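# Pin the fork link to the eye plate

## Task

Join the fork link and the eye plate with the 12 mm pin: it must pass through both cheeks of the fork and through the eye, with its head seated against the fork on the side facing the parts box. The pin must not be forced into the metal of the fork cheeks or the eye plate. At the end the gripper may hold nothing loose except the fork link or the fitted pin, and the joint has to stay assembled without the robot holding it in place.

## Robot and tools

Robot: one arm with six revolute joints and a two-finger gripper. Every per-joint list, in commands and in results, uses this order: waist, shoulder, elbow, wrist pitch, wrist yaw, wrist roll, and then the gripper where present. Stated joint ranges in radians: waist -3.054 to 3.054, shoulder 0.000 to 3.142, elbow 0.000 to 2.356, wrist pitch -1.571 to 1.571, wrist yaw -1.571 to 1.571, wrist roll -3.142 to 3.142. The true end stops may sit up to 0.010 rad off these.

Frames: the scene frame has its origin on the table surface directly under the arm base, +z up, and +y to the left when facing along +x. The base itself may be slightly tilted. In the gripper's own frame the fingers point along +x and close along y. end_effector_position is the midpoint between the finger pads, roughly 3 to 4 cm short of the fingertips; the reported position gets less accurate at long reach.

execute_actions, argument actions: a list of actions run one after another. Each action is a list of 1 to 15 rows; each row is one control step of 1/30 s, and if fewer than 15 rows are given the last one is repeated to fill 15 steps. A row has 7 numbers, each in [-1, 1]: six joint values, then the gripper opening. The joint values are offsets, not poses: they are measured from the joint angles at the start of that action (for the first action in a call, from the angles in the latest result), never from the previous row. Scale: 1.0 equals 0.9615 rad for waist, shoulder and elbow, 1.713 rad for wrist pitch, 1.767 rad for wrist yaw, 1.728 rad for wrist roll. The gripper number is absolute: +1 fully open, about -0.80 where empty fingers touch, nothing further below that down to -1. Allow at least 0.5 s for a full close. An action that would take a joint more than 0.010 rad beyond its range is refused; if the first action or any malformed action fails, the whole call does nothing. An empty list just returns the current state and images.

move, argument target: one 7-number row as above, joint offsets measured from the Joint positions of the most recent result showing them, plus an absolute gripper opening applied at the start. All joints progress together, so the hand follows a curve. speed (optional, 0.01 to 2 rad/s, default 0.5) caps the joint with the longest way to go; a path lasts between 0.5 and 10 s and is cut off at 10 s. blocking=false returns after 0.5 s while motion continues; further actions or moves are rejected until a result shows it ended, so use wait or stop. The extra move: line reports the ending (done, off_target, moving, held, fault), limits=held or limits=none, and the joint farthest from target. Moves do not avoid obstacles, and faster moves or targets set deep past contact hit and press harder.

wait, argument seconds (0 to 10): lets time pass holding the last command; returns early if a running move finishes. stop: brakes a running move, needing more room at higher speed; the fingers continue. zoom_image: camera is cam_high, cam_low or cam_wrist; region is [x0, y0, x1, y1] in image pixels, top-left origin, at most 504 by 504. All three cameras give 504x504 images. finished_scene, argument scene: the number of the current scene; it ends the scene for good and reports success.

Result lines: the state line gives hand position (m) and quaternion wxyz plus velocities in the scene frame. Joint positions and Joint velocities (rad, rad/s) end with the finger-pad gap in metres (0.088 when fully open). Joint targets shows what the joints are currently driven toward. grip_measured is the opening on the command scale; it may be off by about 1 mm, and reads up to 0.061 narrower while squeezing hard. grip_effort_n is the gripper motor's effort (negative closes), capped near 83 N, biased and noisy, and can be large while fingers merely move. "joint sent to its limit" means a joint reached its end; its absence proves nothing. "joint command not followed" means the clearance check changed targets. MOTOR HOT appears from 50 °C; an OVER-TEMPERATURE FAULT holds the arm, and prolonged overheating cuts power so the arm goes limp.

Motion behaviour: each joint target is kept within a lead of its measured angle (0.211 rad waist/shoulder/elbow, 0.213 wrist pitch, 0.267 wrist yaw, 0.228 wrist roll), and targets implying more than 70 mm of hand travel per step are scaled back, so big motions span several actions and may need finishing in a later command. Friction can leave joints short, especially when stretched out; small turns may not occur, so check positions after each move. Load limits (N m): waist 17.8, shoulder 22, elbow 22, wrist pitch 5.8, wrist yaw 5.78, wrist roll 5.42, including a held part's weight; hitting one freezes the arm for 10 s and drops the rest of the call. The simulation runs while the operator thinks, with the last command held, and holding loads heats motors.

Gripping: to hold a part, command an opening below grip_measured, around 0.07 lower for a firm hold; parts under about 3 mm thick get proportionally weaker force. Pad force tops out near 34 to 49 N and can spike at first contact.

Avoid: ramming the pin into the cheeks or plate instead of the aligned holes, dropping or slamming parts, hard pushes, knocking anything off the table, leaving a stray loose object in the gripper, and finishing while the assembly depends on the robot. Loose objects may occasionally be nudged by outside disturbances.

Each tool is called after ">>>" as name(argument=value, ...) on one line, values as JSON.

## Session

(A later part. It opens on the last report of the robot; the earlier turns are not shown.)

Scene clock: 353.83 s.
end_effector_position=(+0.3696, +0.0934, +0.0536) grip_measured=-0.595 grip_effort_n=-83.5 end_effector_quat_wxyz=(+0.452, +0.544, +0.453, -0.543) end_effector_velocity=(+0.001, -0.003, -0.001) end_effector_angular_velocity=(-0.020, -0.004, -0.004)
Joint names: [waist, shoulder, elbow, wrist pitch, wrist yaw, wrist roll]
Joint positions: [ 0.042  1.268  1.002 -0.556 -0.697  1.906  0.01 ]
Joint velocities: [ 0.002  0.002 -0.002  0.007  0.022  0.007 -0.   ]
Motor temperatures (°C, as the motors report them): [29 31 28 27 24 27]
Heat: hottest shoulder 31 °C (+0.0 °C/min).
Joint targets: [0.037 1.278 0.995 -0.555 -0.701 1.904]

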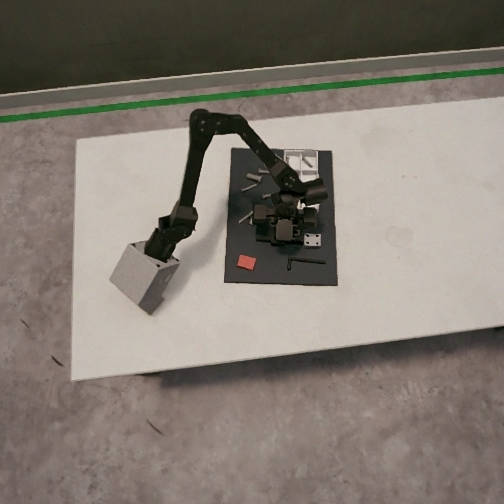

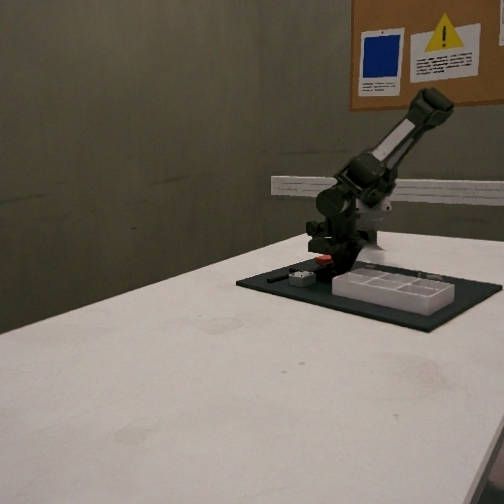

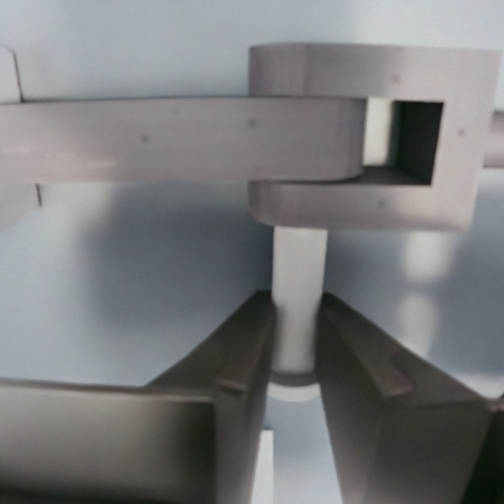

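>>> execute_actions(actions=[[[-0.0115,0.0122,-0.011,0.0005,-0.005,-0.0052,-0.68]],[[-0.0115,0.0122,-0.011,0.0005,-0.005,-0.0052,-0.68]],[[-0.0115,0.0122,-0.011,0.0015,-0.005,-0.0052,-0.68]]])

Scene clock: 358.23 s.
end_effector_position=(+0.3688, +0.0876, +0.0539) grip_measured=-0.595 grip_effort_n=-83.5 end_effector_quat_wxyz=(+0.452, +0.544, +0.453, -0.542) end_effector_velocity=(-0.002, +0.003, +0.001) end_effector_angular_velocity=(+0.020, +0.007, +0.031)
Joint names: [waist, shoulder, elbow, wrist pitch, wrist yaw, wrist roll]
Joint positions: [ 0.023  1.275  0.994 -0.552 -0.71   1.887  0.01 ]
Joint velocities: [-0.002 -0.002 -0.002 -0.007 -0.022 -0.037 -0.   ]
Motor temperatures (°C, as the motors report them): [29 31 28 27 24 27]
Heat: hottest shoulder 31 °C (+0.0 °C/min).
Joint targets: [0.018 1.284 0.987 -0.552 -0.714 1.884]

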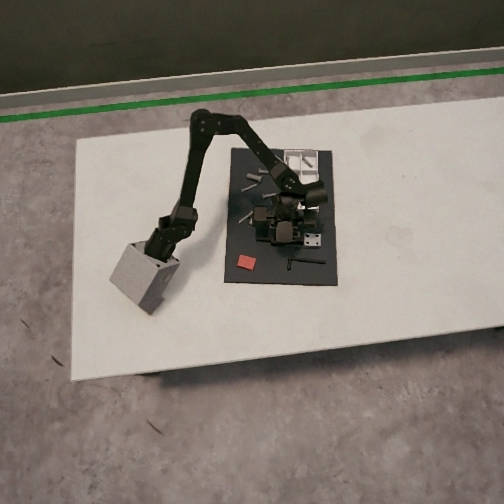

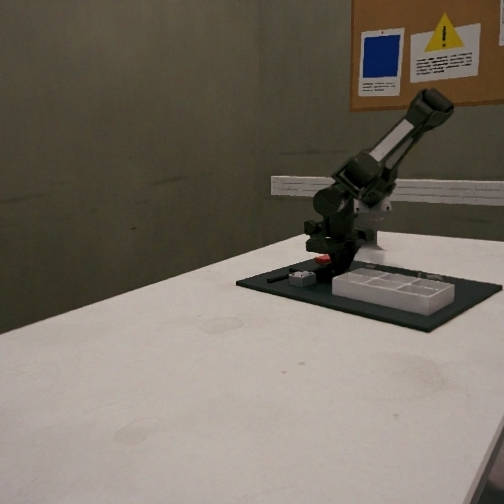

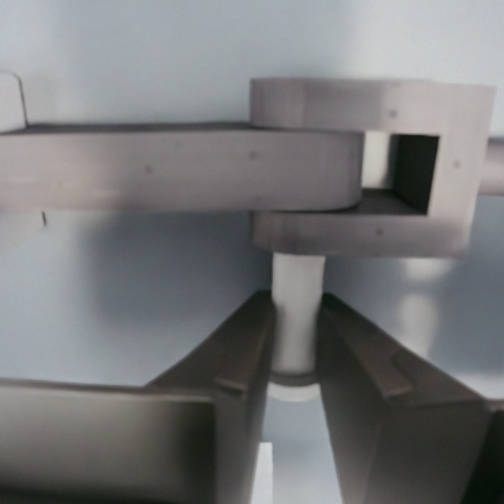

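Going in smoothly.

>>> execute_actions(actions=[[[-0.011,0.0122,-0.011,0.001,-0.005,-0.0052,-0.68]],[[-0.011,0.0122,-0.011,0.001,-0.005,-0.0052,-0.68]],[[-0.011,0.0122,-0.011,0.001,-0.005,-0.0052,-0.68]],[[-0.011,0.0122,-0.011,0.001,-0.005,-0.0052,-0.68]],[[-0.011,0.0122,-0.011,0.001,-0.005,-0.0052,-0.68]]])

Scene clock: 363.47 s.
end_effector_position=(+0.3677, +0.0847, +0.0542) grip_measured=-0.595 grip_effort_n=-83.5 end_effector_quat_wxyz=(+0.450, +0.546, +0.463, -0.533) end_effector_velocity=(-0.001, -0.001, -0.001) end_effector_angular_velocity=(-0.006, -0.002, +0.025)
Joint names: [waist, shoulder, elbow, wrist pitch, wrist yaw, wrist roll]
Joint positions: [ 0.003  1.282  0.985 -0.544 -0.745  1.855  0.01 ]
Joint velocities: [ 0.002 -0.002 -0.007  0.007  0.007 -0.022  0.   ]
Motor temperatures (°C, as the motors report them): [29 31 27 27 24 27]
Heat: hottest shoulder 31 °C (+0.0 °C/min).
Joint targets: [-0.004 1.293 0.976 -0.543 -0.746 1.852]

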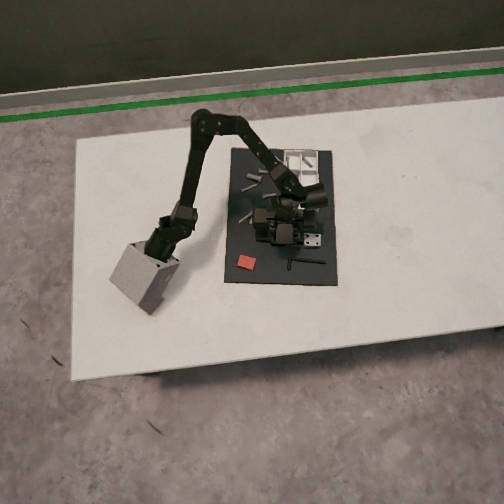

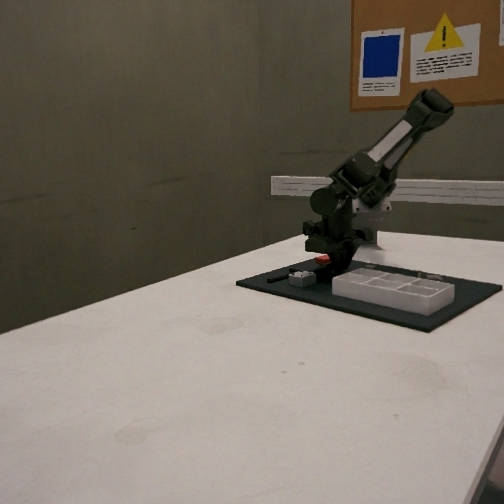

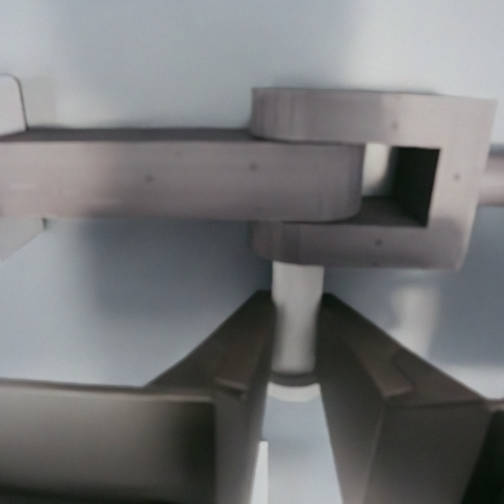

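>>> execute_actions(actions=[[[0,0,0,0,0,0,-0.4]],[[0,0,0,0,0,0,-0.4]]])

Scene clock: 366.57 s.
end_effector_position=(+0.3677, +0.0848, +0.0542) grip_measured=-0.404 grip_effort_n=18.8 end_effector_quat_wxyz=(+0.450, +0.546, +0.463, -0.533) end_effector_velocity=(-0.002, +0.000, +0.001) end_effector_angular_velocity=(+0.005, +0.005, +0.001)
Joint names: [waist, shoulder, elbow, wrist pitch, wrist yaw, wrist roll]
Joint positions: [ 0.003  1.282  0.985 -0.544 -0.746  1.855  0.019]
Joint velocities: [-0.002 -0.002 -0.002 -0.007 -0.007 -0.007 -0.   ]
Motor temperatures (°C, as the motors report them): [30 31 27 27 24 27]
Heat: hottest shoulder 31 °C (+0.0 °C/min).
Joint targets: [0.003 1.282 0.985 -0.544 -0.746 1.855]

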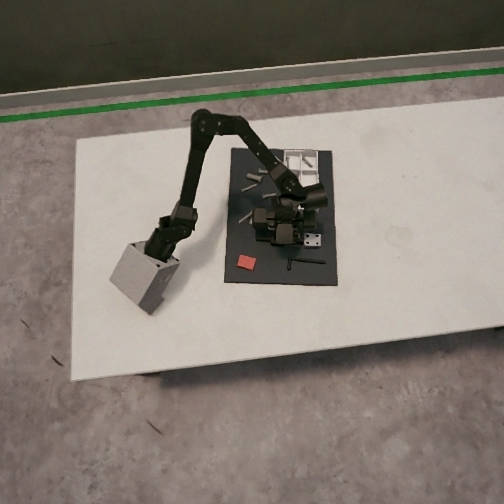

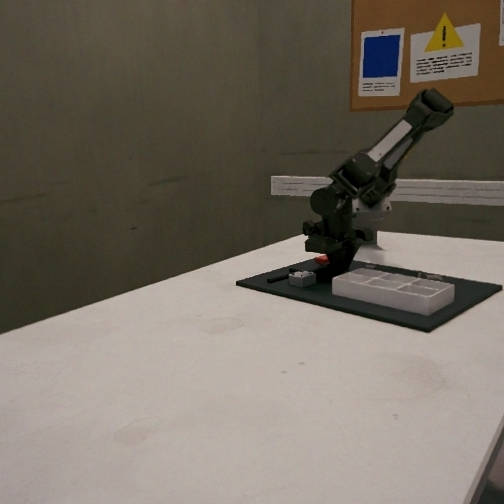

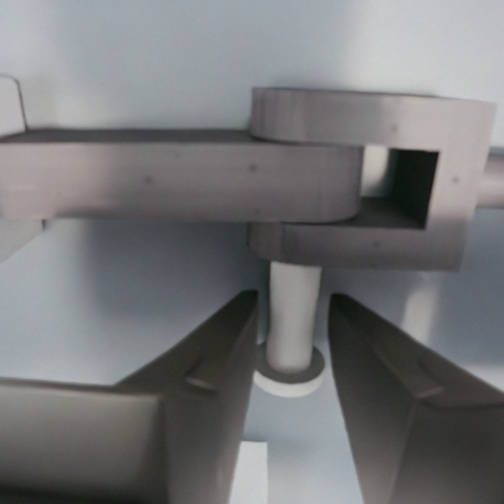

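>>> execute_actions(actions=[[[0.005,0.011,0,0.006,0,0,-0.45]],[[0,0,0,0,0,0,-0.68]],[[-0.009,0.006,-0.006,0,0.012,0,-0.68]],[[-0.012,0.011,-0.01,0,0.006,-0.004,-0.68]]])

Scene clock: 372.03 s.
end_effector_position=(+0.3683, +0.0850, +0.0537) grip_measured=-0.597 grip_effort_n=-83.5 end_effector_quat_wxyz=(+0.453, +0.545, +0.465, -0.531) end_effector_velocity=(-0.004, +0.000, +0.001) end_effector_angular_velocity=(+0.004, +0.016, -0.008)
Joint names: [waist, shoulder, elbow, wrist pitch, wrist yaw, wrist roll]
Joint positions: [ 0.005  1.282  0.984 -0.538 -0.744  1.852  0.01 ]
Joint velocities: [-0.002 -0.002 -0.002 -0.022 -0.007 -0.007 -0.   ]
Motor temperatures (°C, as the motors report them): [30 31 27 27 24 27]
Heat: hottest shoulder 31 °C (+0.0 °C/min).
Joint targets: [-0.006 1.293 0.975 -0.538 -0.734 1.848]

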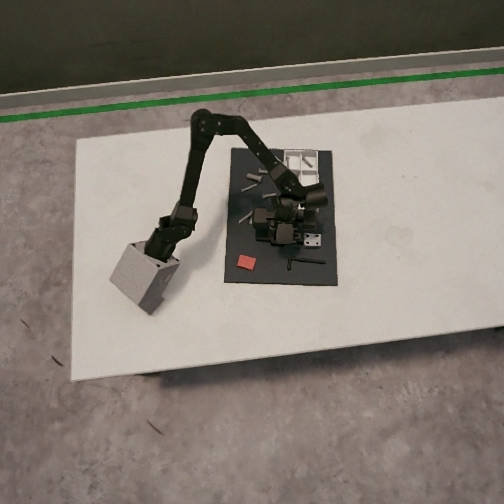

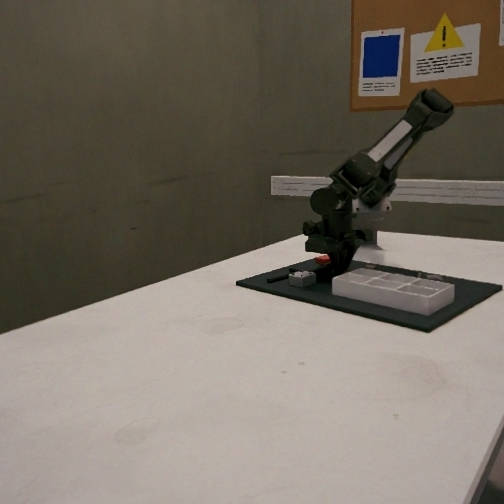

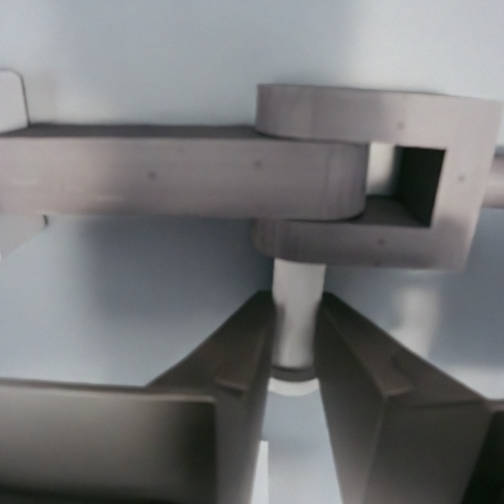

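>>> execute_actions(actions=[[[0,0,0,0,-0.004,0,-0.68]],[[-0.005,0,0,-0.008,0,0.008,-0.68]],[[-0.002,0,0,0,0,0,-0.68]]])

>>> zoom_image(camera="cam_wrist", region=[220, 80, 440, 300])

Scene clock: 377.67 s.
end_effector_position=(+0.3680, +0.0850, +0.0541) grip_measured=-0.597 grip_effort_n=-83.5 end_effector_quat_wxyz=(+0.449, +0.548, +0.462, -0.534) end_effector_velocity=(-0.003, -0.000, -0.000) end_effector_angular_velocity=(+0.005, +0.009, -0.017)
Joint names: [waist, shoulder, elbow, wrist pitch, wrist yaw, wrist roll]
Joint positions: [ 0.004  1.282  0.985 -0.542 -0.747  1.861  0.01 ]
Joint velocities: [-0.002 -0.002 -0.007 -0.007 -0.007  0.007 -0.   ]
Motor temperatures (°C, as the motors report them): [30 31 27 27 24 27]
Heat: hottest shoulder 31 °C (+0.0 °C/min).
Joint targets: [0.002 1.282 0.985 -0.544 -0.747 1.861]

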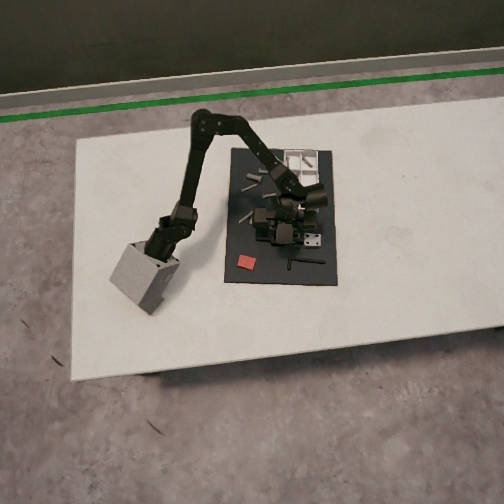

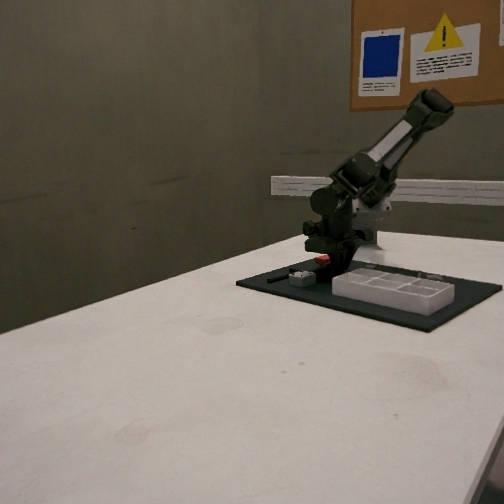

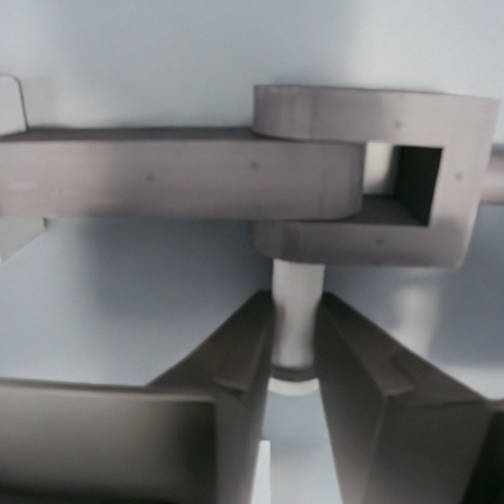

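Region (220, 80, 440, 300) of cam_wrist's 504x504 image, scaled by 2.291, with more detail than that image has.

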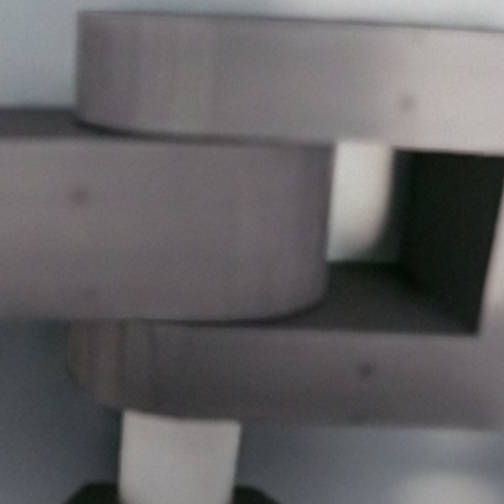

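>>> execute_actions(actions=[[[-0.004,0,0.008,0.011,0,-0.008,-0.68]],[[-0.004,0,0.006,0.004,0.01,0,-0.68]]])

>>> zoom_image(camera="cam_wrist", region=[220, 80, 440, 300])

Scene clock: 381.70 s.
end_effector_position=(+0.3691, +0.0852, +0.0541) grip_measured=-0.597 grip_effort_n=-83.5 end_effector_quat_wxyz=(+0.453, +0.546, +0.465, -0.530) end_effector_velocity=(-0.000, +0.001, +0.001) end_effector_angular_velocity=(+0.005, +0.001, +0.019)
Joint names: [waist, shoulder, elbow, wrist pitch, wrist yaw, wrist roll]
Joint positions: [ 0.004  1.282  0.985 -0.536 -0.746  1.853  0.01 ]
Joint velocities: [-0.002 -0.002  0.002 -0.007 -0.007 -0.022 -0.   ]
Motor temperatures (°C, as the motors report them): [30 31 27 27 24 27]
Heat: hottest shoulder 31 °C (-1.0 °C/min).
Joint targets: [-0.000 1.282 0.991 -0.528 -0.730 1.853]

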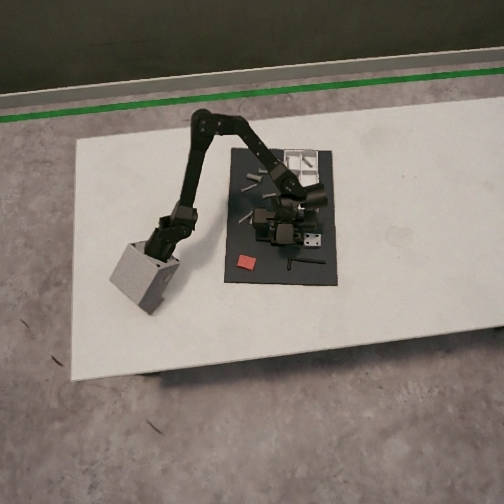

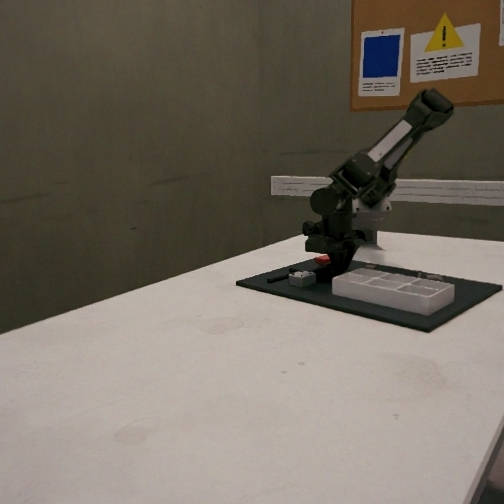

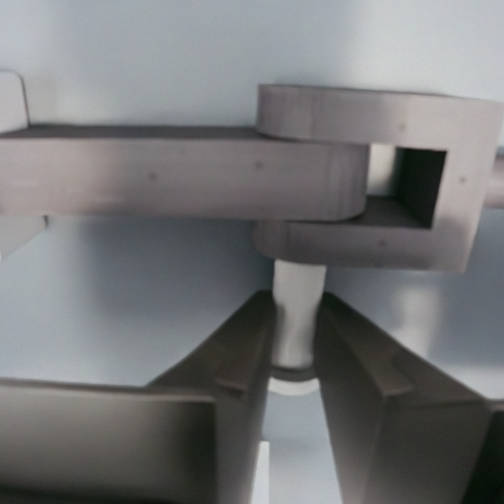

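Region (220, 80, 440, 300) of cam_wrist's 504x504 image, scaled by 2.291, with more detail than that image has.

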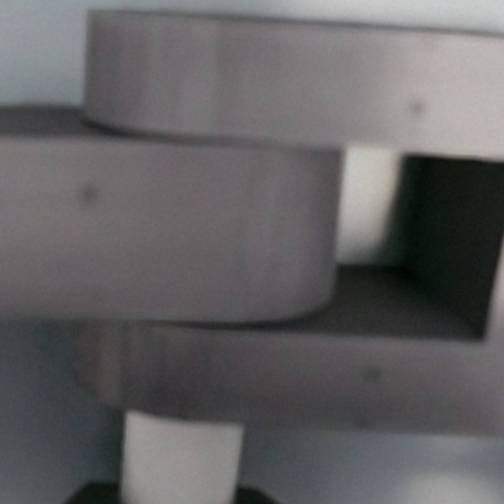

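>>> execute_actions(actions=[[[0,0,0,-0.002,0,0,-0.68]],[[0,0,0,0,0,0,-0.3]]])

>>> move(target=[-0.12,-0.07,0.075,-0.115,-0.035,-0.06,-0.3])

>>> move(target=[-0.148,-0.083,-0.228,-0.028,-0.046,-1,-0.3], speed=1.2)

Scene clock: 386.23 s.
end_effector_position=(+0.3684, +0.0852, +0.0540) grip_measured=-0.307 grip_effort_n=18.8 end_effector_quat_wxyz=(+0.452, +0.546, +0.465, -0.531) end_effector_velocity=(+0.001, -0.002, -0.001) end_effector_angular_velocity=(-0.009, -0.004, +0.008)
Joint names: [waist, shoulder, elbow, wrist pitch, wrist yaw, wrist roll]
Joint positions: [ 0.005  1.282  0.985 -0.539 -0.746  1.853  0.024]
Joint velocities: [-0.002  0.002 -0.002  0.007  0.007 -0.007  0.002]
Motor temperatures (°C, as the motors report them): [30 31 27 27 24 27]
Heat: hottest shoulder 31 °C (+0.0 °C/min).
Joint targets: [0.004 1.282 0.985 -0.539 -0.746 1.853]

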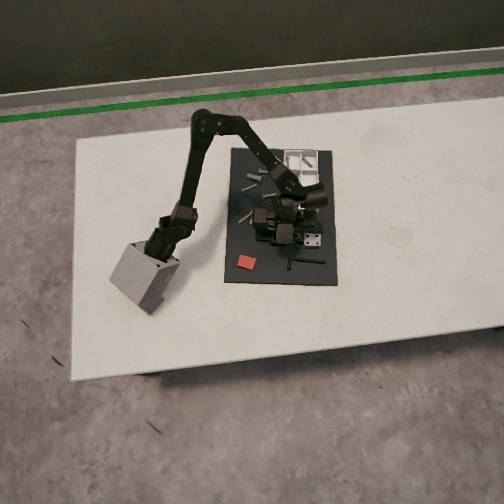

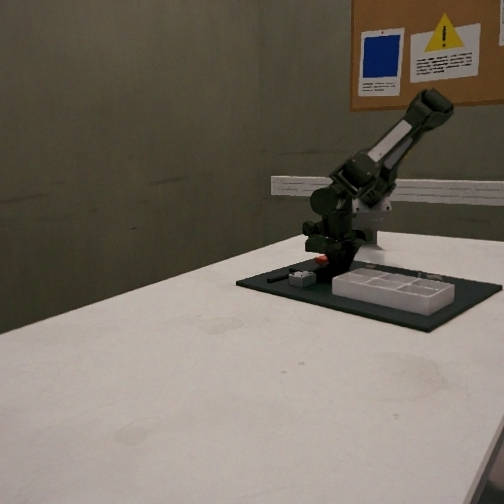

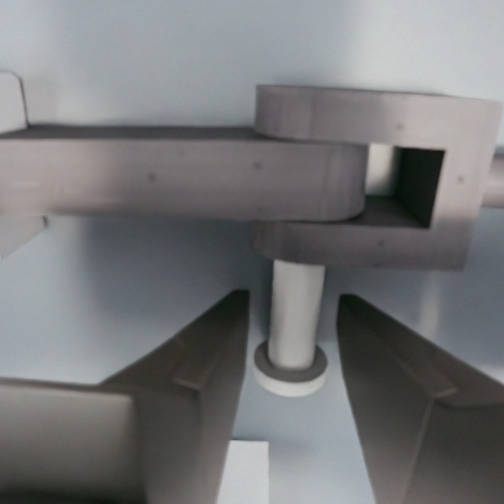

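Scene clock: 387.23 s.
end_effector_position=(+0.3698, +0.0842, +0.0931) grip_measured=-0.304 grip_effort_n=18.4 end_effector_quat_wxyz=(+0.455, +0.547, +0.456, -0.535) end_effector_velocity=(+0.000, +0.000, +0.002) end_effector_angular_velocity=(+0.003, -0.003, +0.016)
Joint names: [waist, shoulder, elbow, wrist pitch, wrist yaw, wrist roll]
Joint positions: [-0.107  1.225  1.049 -0.735 -0.803  1.752  0.024]
Joint velocities: [-0.007 -0.002  0.002 -0.007 -0.007 -0.022 -0.   ]
Motor temperatures (°C, as the motors report them): [30 31 27 27 24 27]
Heat: hottest shoulder 31 °C (+0.0 °C/min).
Joint targets: [-0.111 1.215 1.057 -0.736 -0.808 1.749]
move: done; limits=none; farthest joint: the shoulder, 0.010 radians from its target (0.068 radians at the start)

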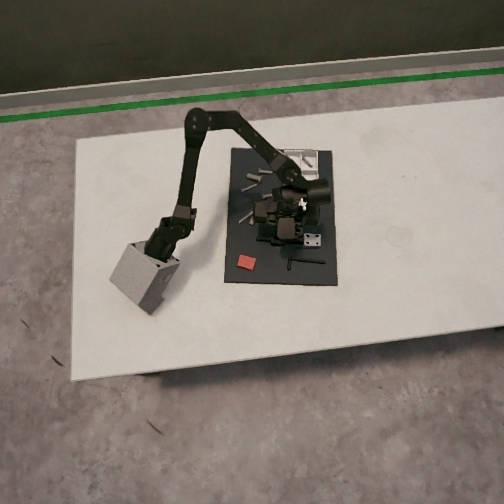

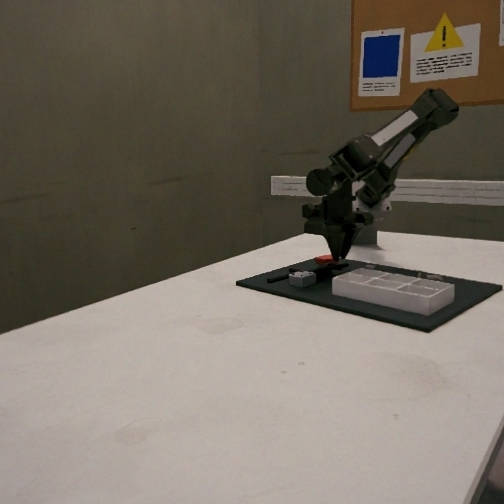

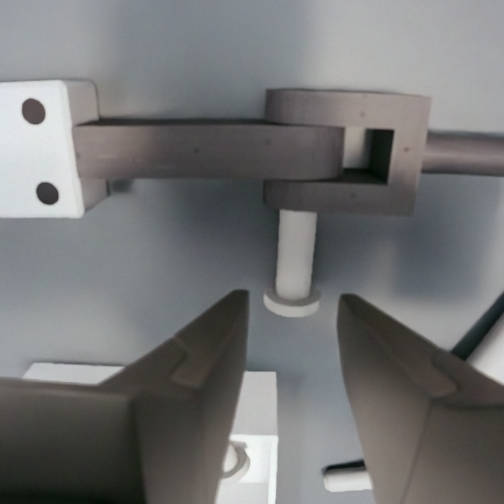

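Scene clock: 389.47 s.
end_effector_position=(+0.3104, +0.0510, +0.0973) grip_measured=-0.304 grip_effort_n=17.4 end_effector_quat_wxyz=(+0.693, +0.088, +0.711, -0.078) end_effector_velocity=(-0.004, -0.000, +0.000) end_effector_angular_velocity=(+0.006, +0.011, -0.003)
Joint names: [waist, shoulder, elbow, wrist pitch, wrist yaw, wrist roll]
Joint positions: [-0.246  1.153  0.837 -0.781 -0.879  0.027  0.024]
Joint velocities: [-0.007  0.002 -0.002 -0.022 -0.007 -0.022 -0.   ]
Motor temperatures (°C, as the motors report them): [30 31 27 27 24 27]
Heat: hottest shoulder 31 °C (+0.0 °C/min).
Joint targets: [-0.249 1.145 0.830 -0.782 -0.884 0.024]
move: done; limits=none; farthest joint: the shoulder, 0.008 radians from its target (0.079 radians at the start)

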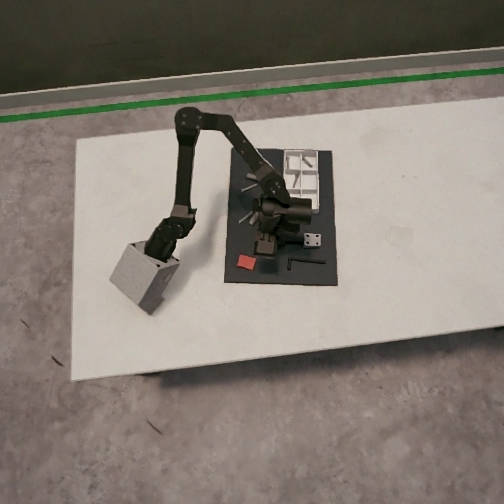

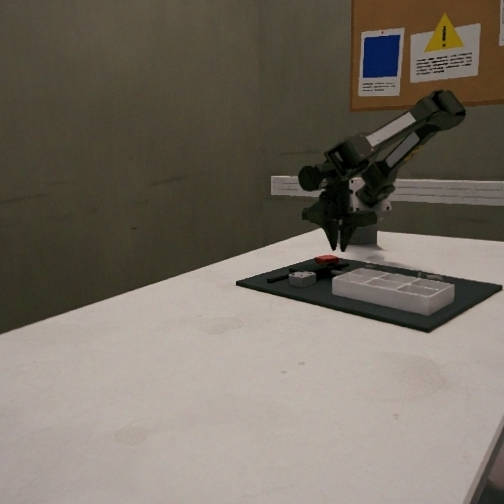

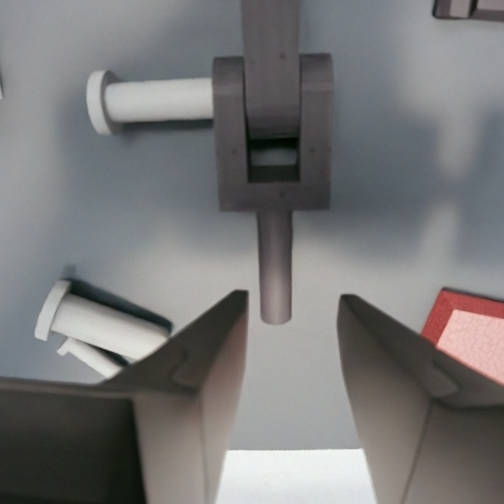

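>>> zoom_image(camera="cam_wrist", region=[160, 20, 360, 220])

>>> move(target=[0.187,0.066,-0.086,0.186,0.059,0.113,-0.2], speed=0.4)

Region (160, 20, 360, 220) of cam_wrist's 504x504 image, scaled by 2.520, with more detail than that image has.

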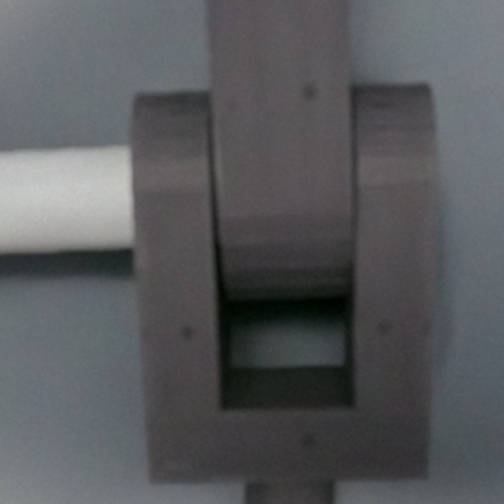

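Scene clock: 393.20 s.
end_effector_position=(+0.3173, +0.0545, +0.0519) grip_measured=-0.204 grip_effort_n=18.8 end_effector_quat_wxyz=(+0.700, +0.071, +0.708, -0.063) end_effector_velocity=(-0.006, +0.001, -0.001) end_effector_angular_velocity=(+0.008, +0.021, -0.010)
Joint names: [waist, shoulder, elbow, wrist pitch, wrist yaw, wrist roll]
Joint positions: [-0.069  1.208  0.761 -0.464 -0.78   0.22   0.029]
Joint velocities: [ 0.002 -0.002 -0.007 -0.022 -0.007 -0.007 -0.   ]
Motor temperatures (°C, as the motors report them): [30 31 27 27 24 27]
Heat: hottest shoulder 31 °C (+0.0 °C/min).
Joint targets: [-0.066 1.216 0.754 -0.462 -0.775 0.222]
move: done; limits=none; farthest joint: the shoulder, 0.009 radians from its target (0.064 radians at the start)

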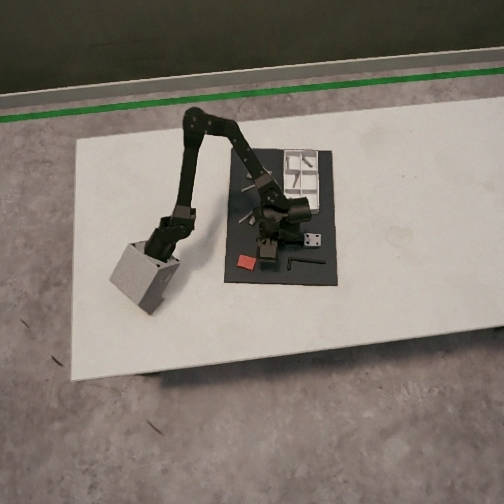

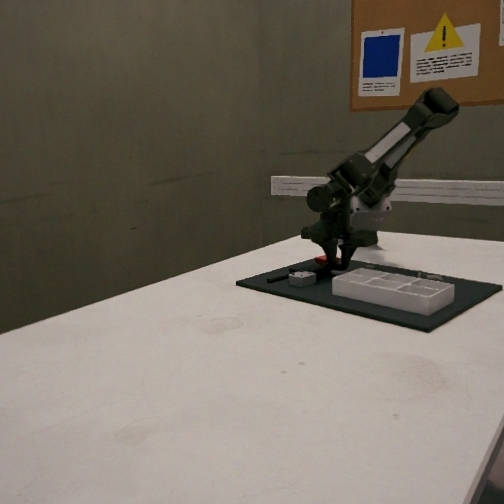

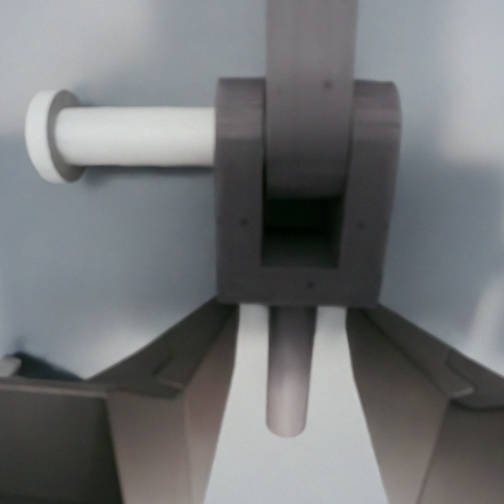

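>>> execute_actions(actions=[[[0,0,0,0,0.005,0,-0.5]],[[0,0,0,0,0,0,-0.56]],[[0,0,0,0,0,0,-0.2]]])

Scene clock: 397.10 s.
end_effector_position=(+0.3173, +0.0545, +0.0518) grip_measured=-0.207 grip_effort_n=18.4 end_effector_quat_wxyz=(+0.700, +0.070, +0.708, -0.063) end_effector_velocity=(-0.002, +0.001, +0.001) end_effector_angular_velocity=(+0.006, +0.004, +0.015)
Joint names: [waist, shoulder, elbow, wrist pitch, wrist yaw, wrist roll]
Joint positions: [-0.068  1.208  0.761 -0.464 -0.778  0.22   0.029]
Joint velocities: [-0.002 -0.002 -0.002 -0.007 -0.007 -0.022  0.001]
Motor temperatures (°C, as the motors report them): [30 31 27 27 24 27]
Heat: hottest shoulder 31 °C (+0.0 °C/min).
Joint targets: [-0.068 1.208 0.761 -0.464 -0.778 0.220]

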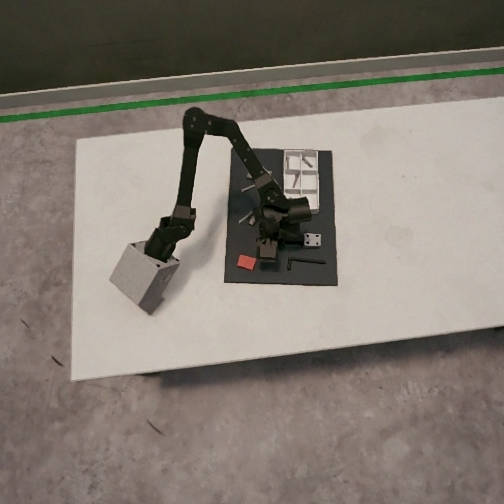

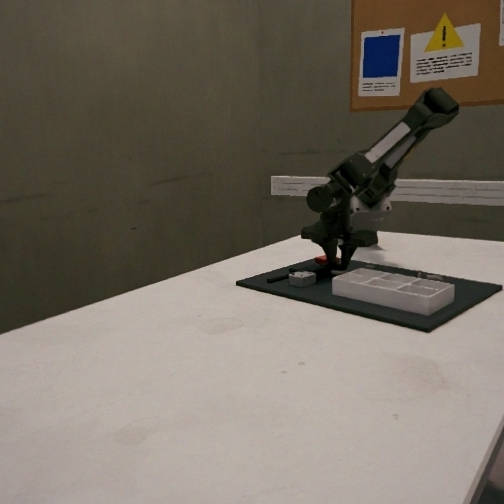

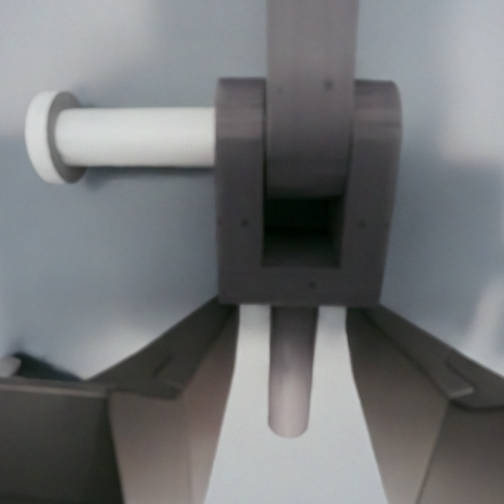

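>>> move(target=[0.062,-0.052,0.02,-0.003,0.024,0.036,1], speed=0.08)

Scene clock: 406.80 s.
end_effector_position=(+0.3203, +0.0713, +0.0523) grip_measured=+1.000 grip_effort_n=18.4 end_effector_quat_wxyz=(+0.702, +0.068, +0.706, -0.061) end_effector_velocity=(+0.002, +0.004, +0.001) end_effector_angular_velocity=(+0.021, -0.009, +0.029)
Joint names: [waist, shoulder, elbow, wrist pitch, wrist yaw, wrist roll]
Joint positions: [-0.011  1.167  0.773 -0.468 -0.741  0.279  0.088]
Joint velocities: [-0.002 -0.002  0.002  0.007 -0.022 -0.022  0.   ]
Motor temperatures (°C, as the motors report them): [30 31 27 27 24 27]
Heat: hottest shoulder 31 °C (+0.0 °C/min).
Joint targets: [-0.008 1.158 0.780 -0.469 -0.736 0.282]
move: done; limits=none; farthest joint: the shoulder, 0.009 radians from its target (0.050 radians at the start)

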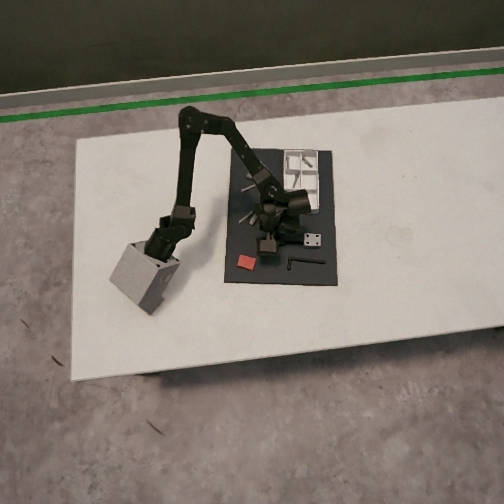

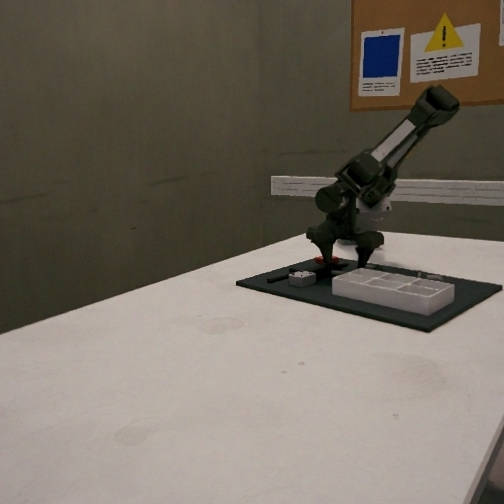

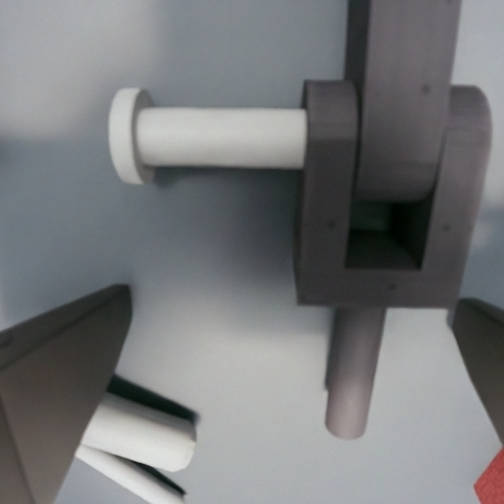

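>>> move(target=[-0.032,0.156,0.201,-0.0355,-0.006,-0.018,1], speed=0.15)

Scene clock: 413.53 s.
end_effector_position=(+0.3636, +0.0648, +0.0522) grip_measured=+1.000 grip_effort_n=18.4 end_effector_quat_wxyz=(+0.705, +0.063, +0.704, -0.064) end_effector_velocity=(-0.002, -0.001, -0.000) end_effector_angular_velocity=(+0.005, +0.008, -0.002)
Joint names: [waist, shoulder, elbow, wrist pitch, wrist yaw, wrist roll]
Joint positions: [-0.038  1.307  0.959 -0.527 -0.747  0.25   0.088]
Joint velocities: [-0.002  0.002 -0.002 -0.007 -0.007 -0.007  0.   ]
Motor temperatures (°C, as the motors report them): [30 31 27 27 24 27]
Heat: hottest shoulder 31 °C (+0.0 °C/min).
Joint targets: [-0.042 1.317 0.967 -0.528 -0.752 0.248]
move: done; limits=none; farthest joint: the shoulder, 0.010 radians from its target (0.150 radians at the start)

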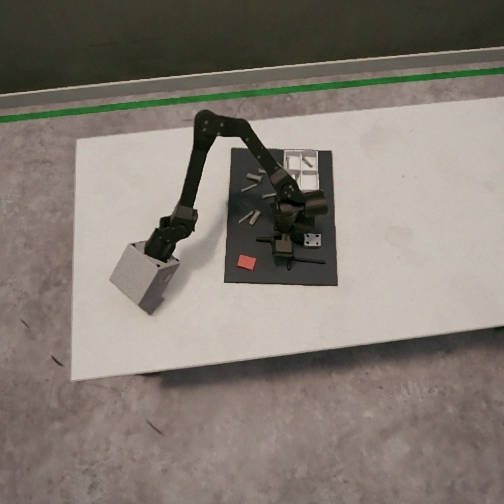

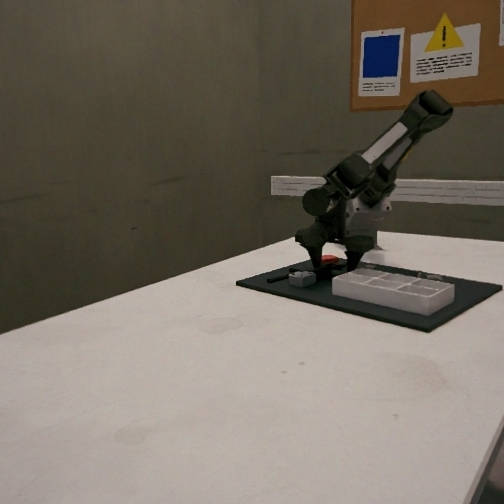

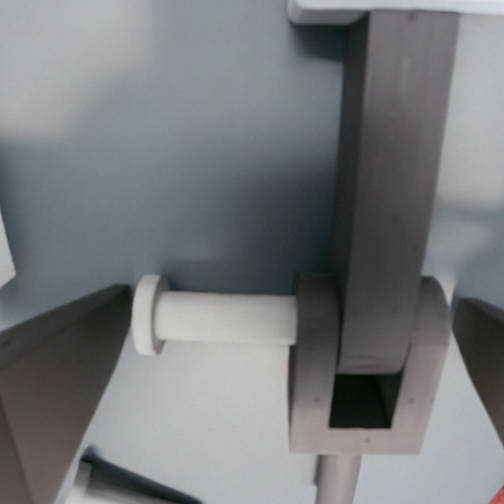

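>>> execute_actions(actions=[[[-0.004,0.008,0,0,0,0,0.9]],[[-0.013,0.008,-0.006,0,0.003,0,0.9]],[[-0.011,0.012,-0.01,0,0.003,0,0.88]]])

Scene clock: 419.03 s.
end_effector_position=(+0.3646, +0.0611, +0.0542) grip_measured=+0.884 grip_effort_n=-22.1 end_effector_quat_wxyz=(+0.707, +0.063, +0.701, -0.069) end_effector_velocity=(-0.002, +0.001, +0.001) end_effector_angular_velocity=(+0.005, +0.004, +0.001)
Joint names: [waist, shoulder, elbow, wrist pitch, wrist yaw, wrist roll]
Joint positions: [-0.051  1.308  0.959 -0.527 -0.747  0.25   0.082]
Joint velocities: [-0.002 -0.002 -0.002 -0.007 -0.007 -0.007 -0.   ]
Motor temperatures (°C, as the motors report them): [30 31 28 27 24 27]
Heat: hottest shoulder 31 °C (+0.0 °C/min).
Joint targets: [-0.058 1.319 0.950 -0.527 -0.741 0.250]

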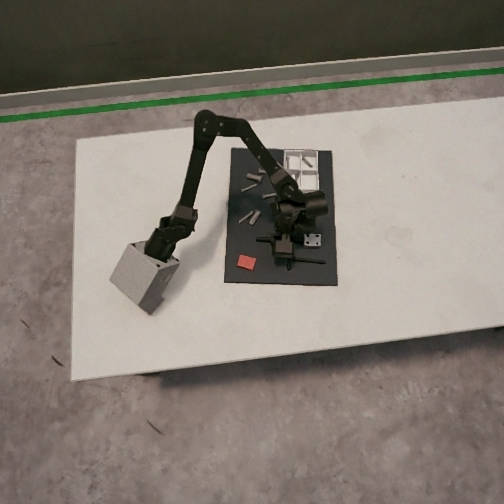

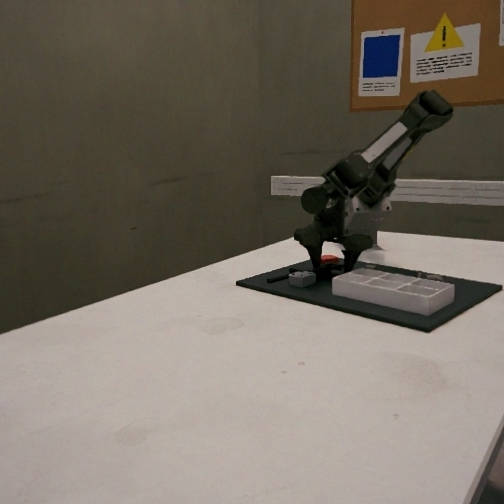

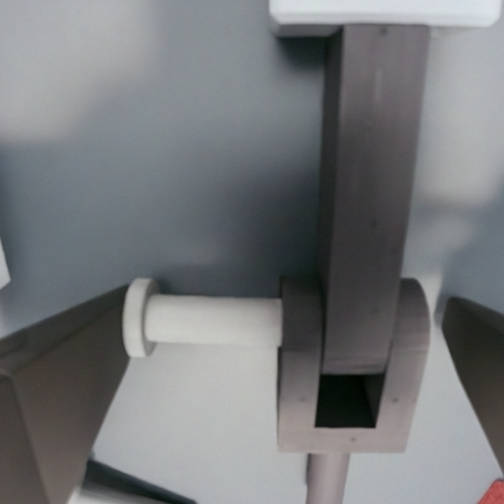

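>>> execute_actions(actions=[[[-0.013,0.01,-0.009,-0.004,0.005,0,0.88]],[[-0.01,0.01,-0.009,0,0.005,0,0.84]]])

Scene clock: 422.73 s.
end_effector_position=(+0.3644, +0.0613, +0.0543) grip_measured=+0.845 grip_effort_n=-24.4 end_effector_quat_wxyz=(+0.706, +0.065, +0.702, -0.069) end_effector_velocity=(-0.002, +0.004, -0.000) end_effector_angular_velocity=(+0.023, +0.008, +0.018)
Joint names: [waist, shoulder, elbow, wrist pitch, wrist yaw, wrist roll]
Joint positions: [-0.053  1.308  0.959 -0.529 -0.75   0.25   0.08 ]
Joint velocities: [ 0.002 -0.002 -0.002 -0.007 -0.022 -0.022 -0.   ]
Motor temperatures (°C, as the motors report them): [30 31 27 27 24 27]
Heat: hottest shoulder 31 °C (+0.0 °C/min).
Joint targets: [-0.062 1.318 0.950 -0.530 -0.738 0.250]

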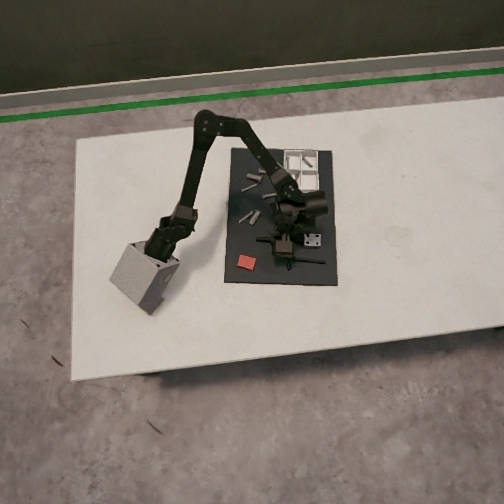

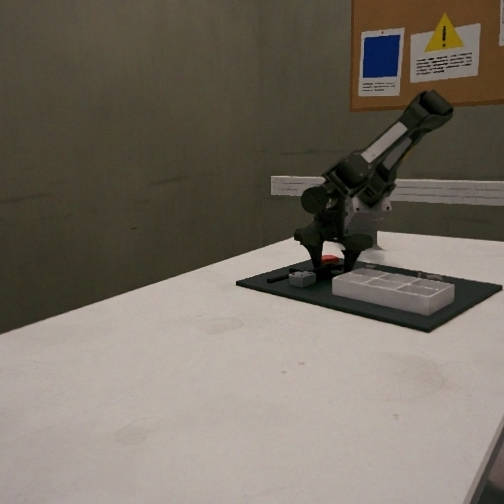

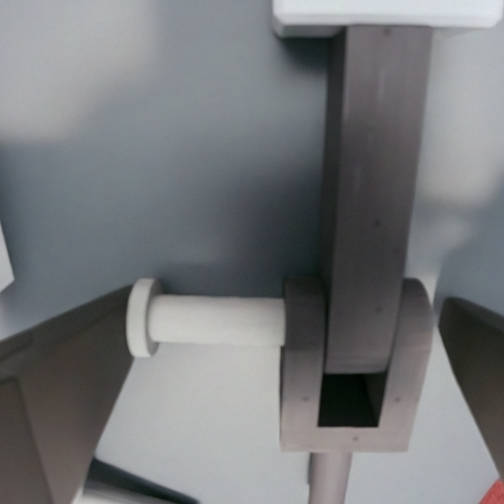

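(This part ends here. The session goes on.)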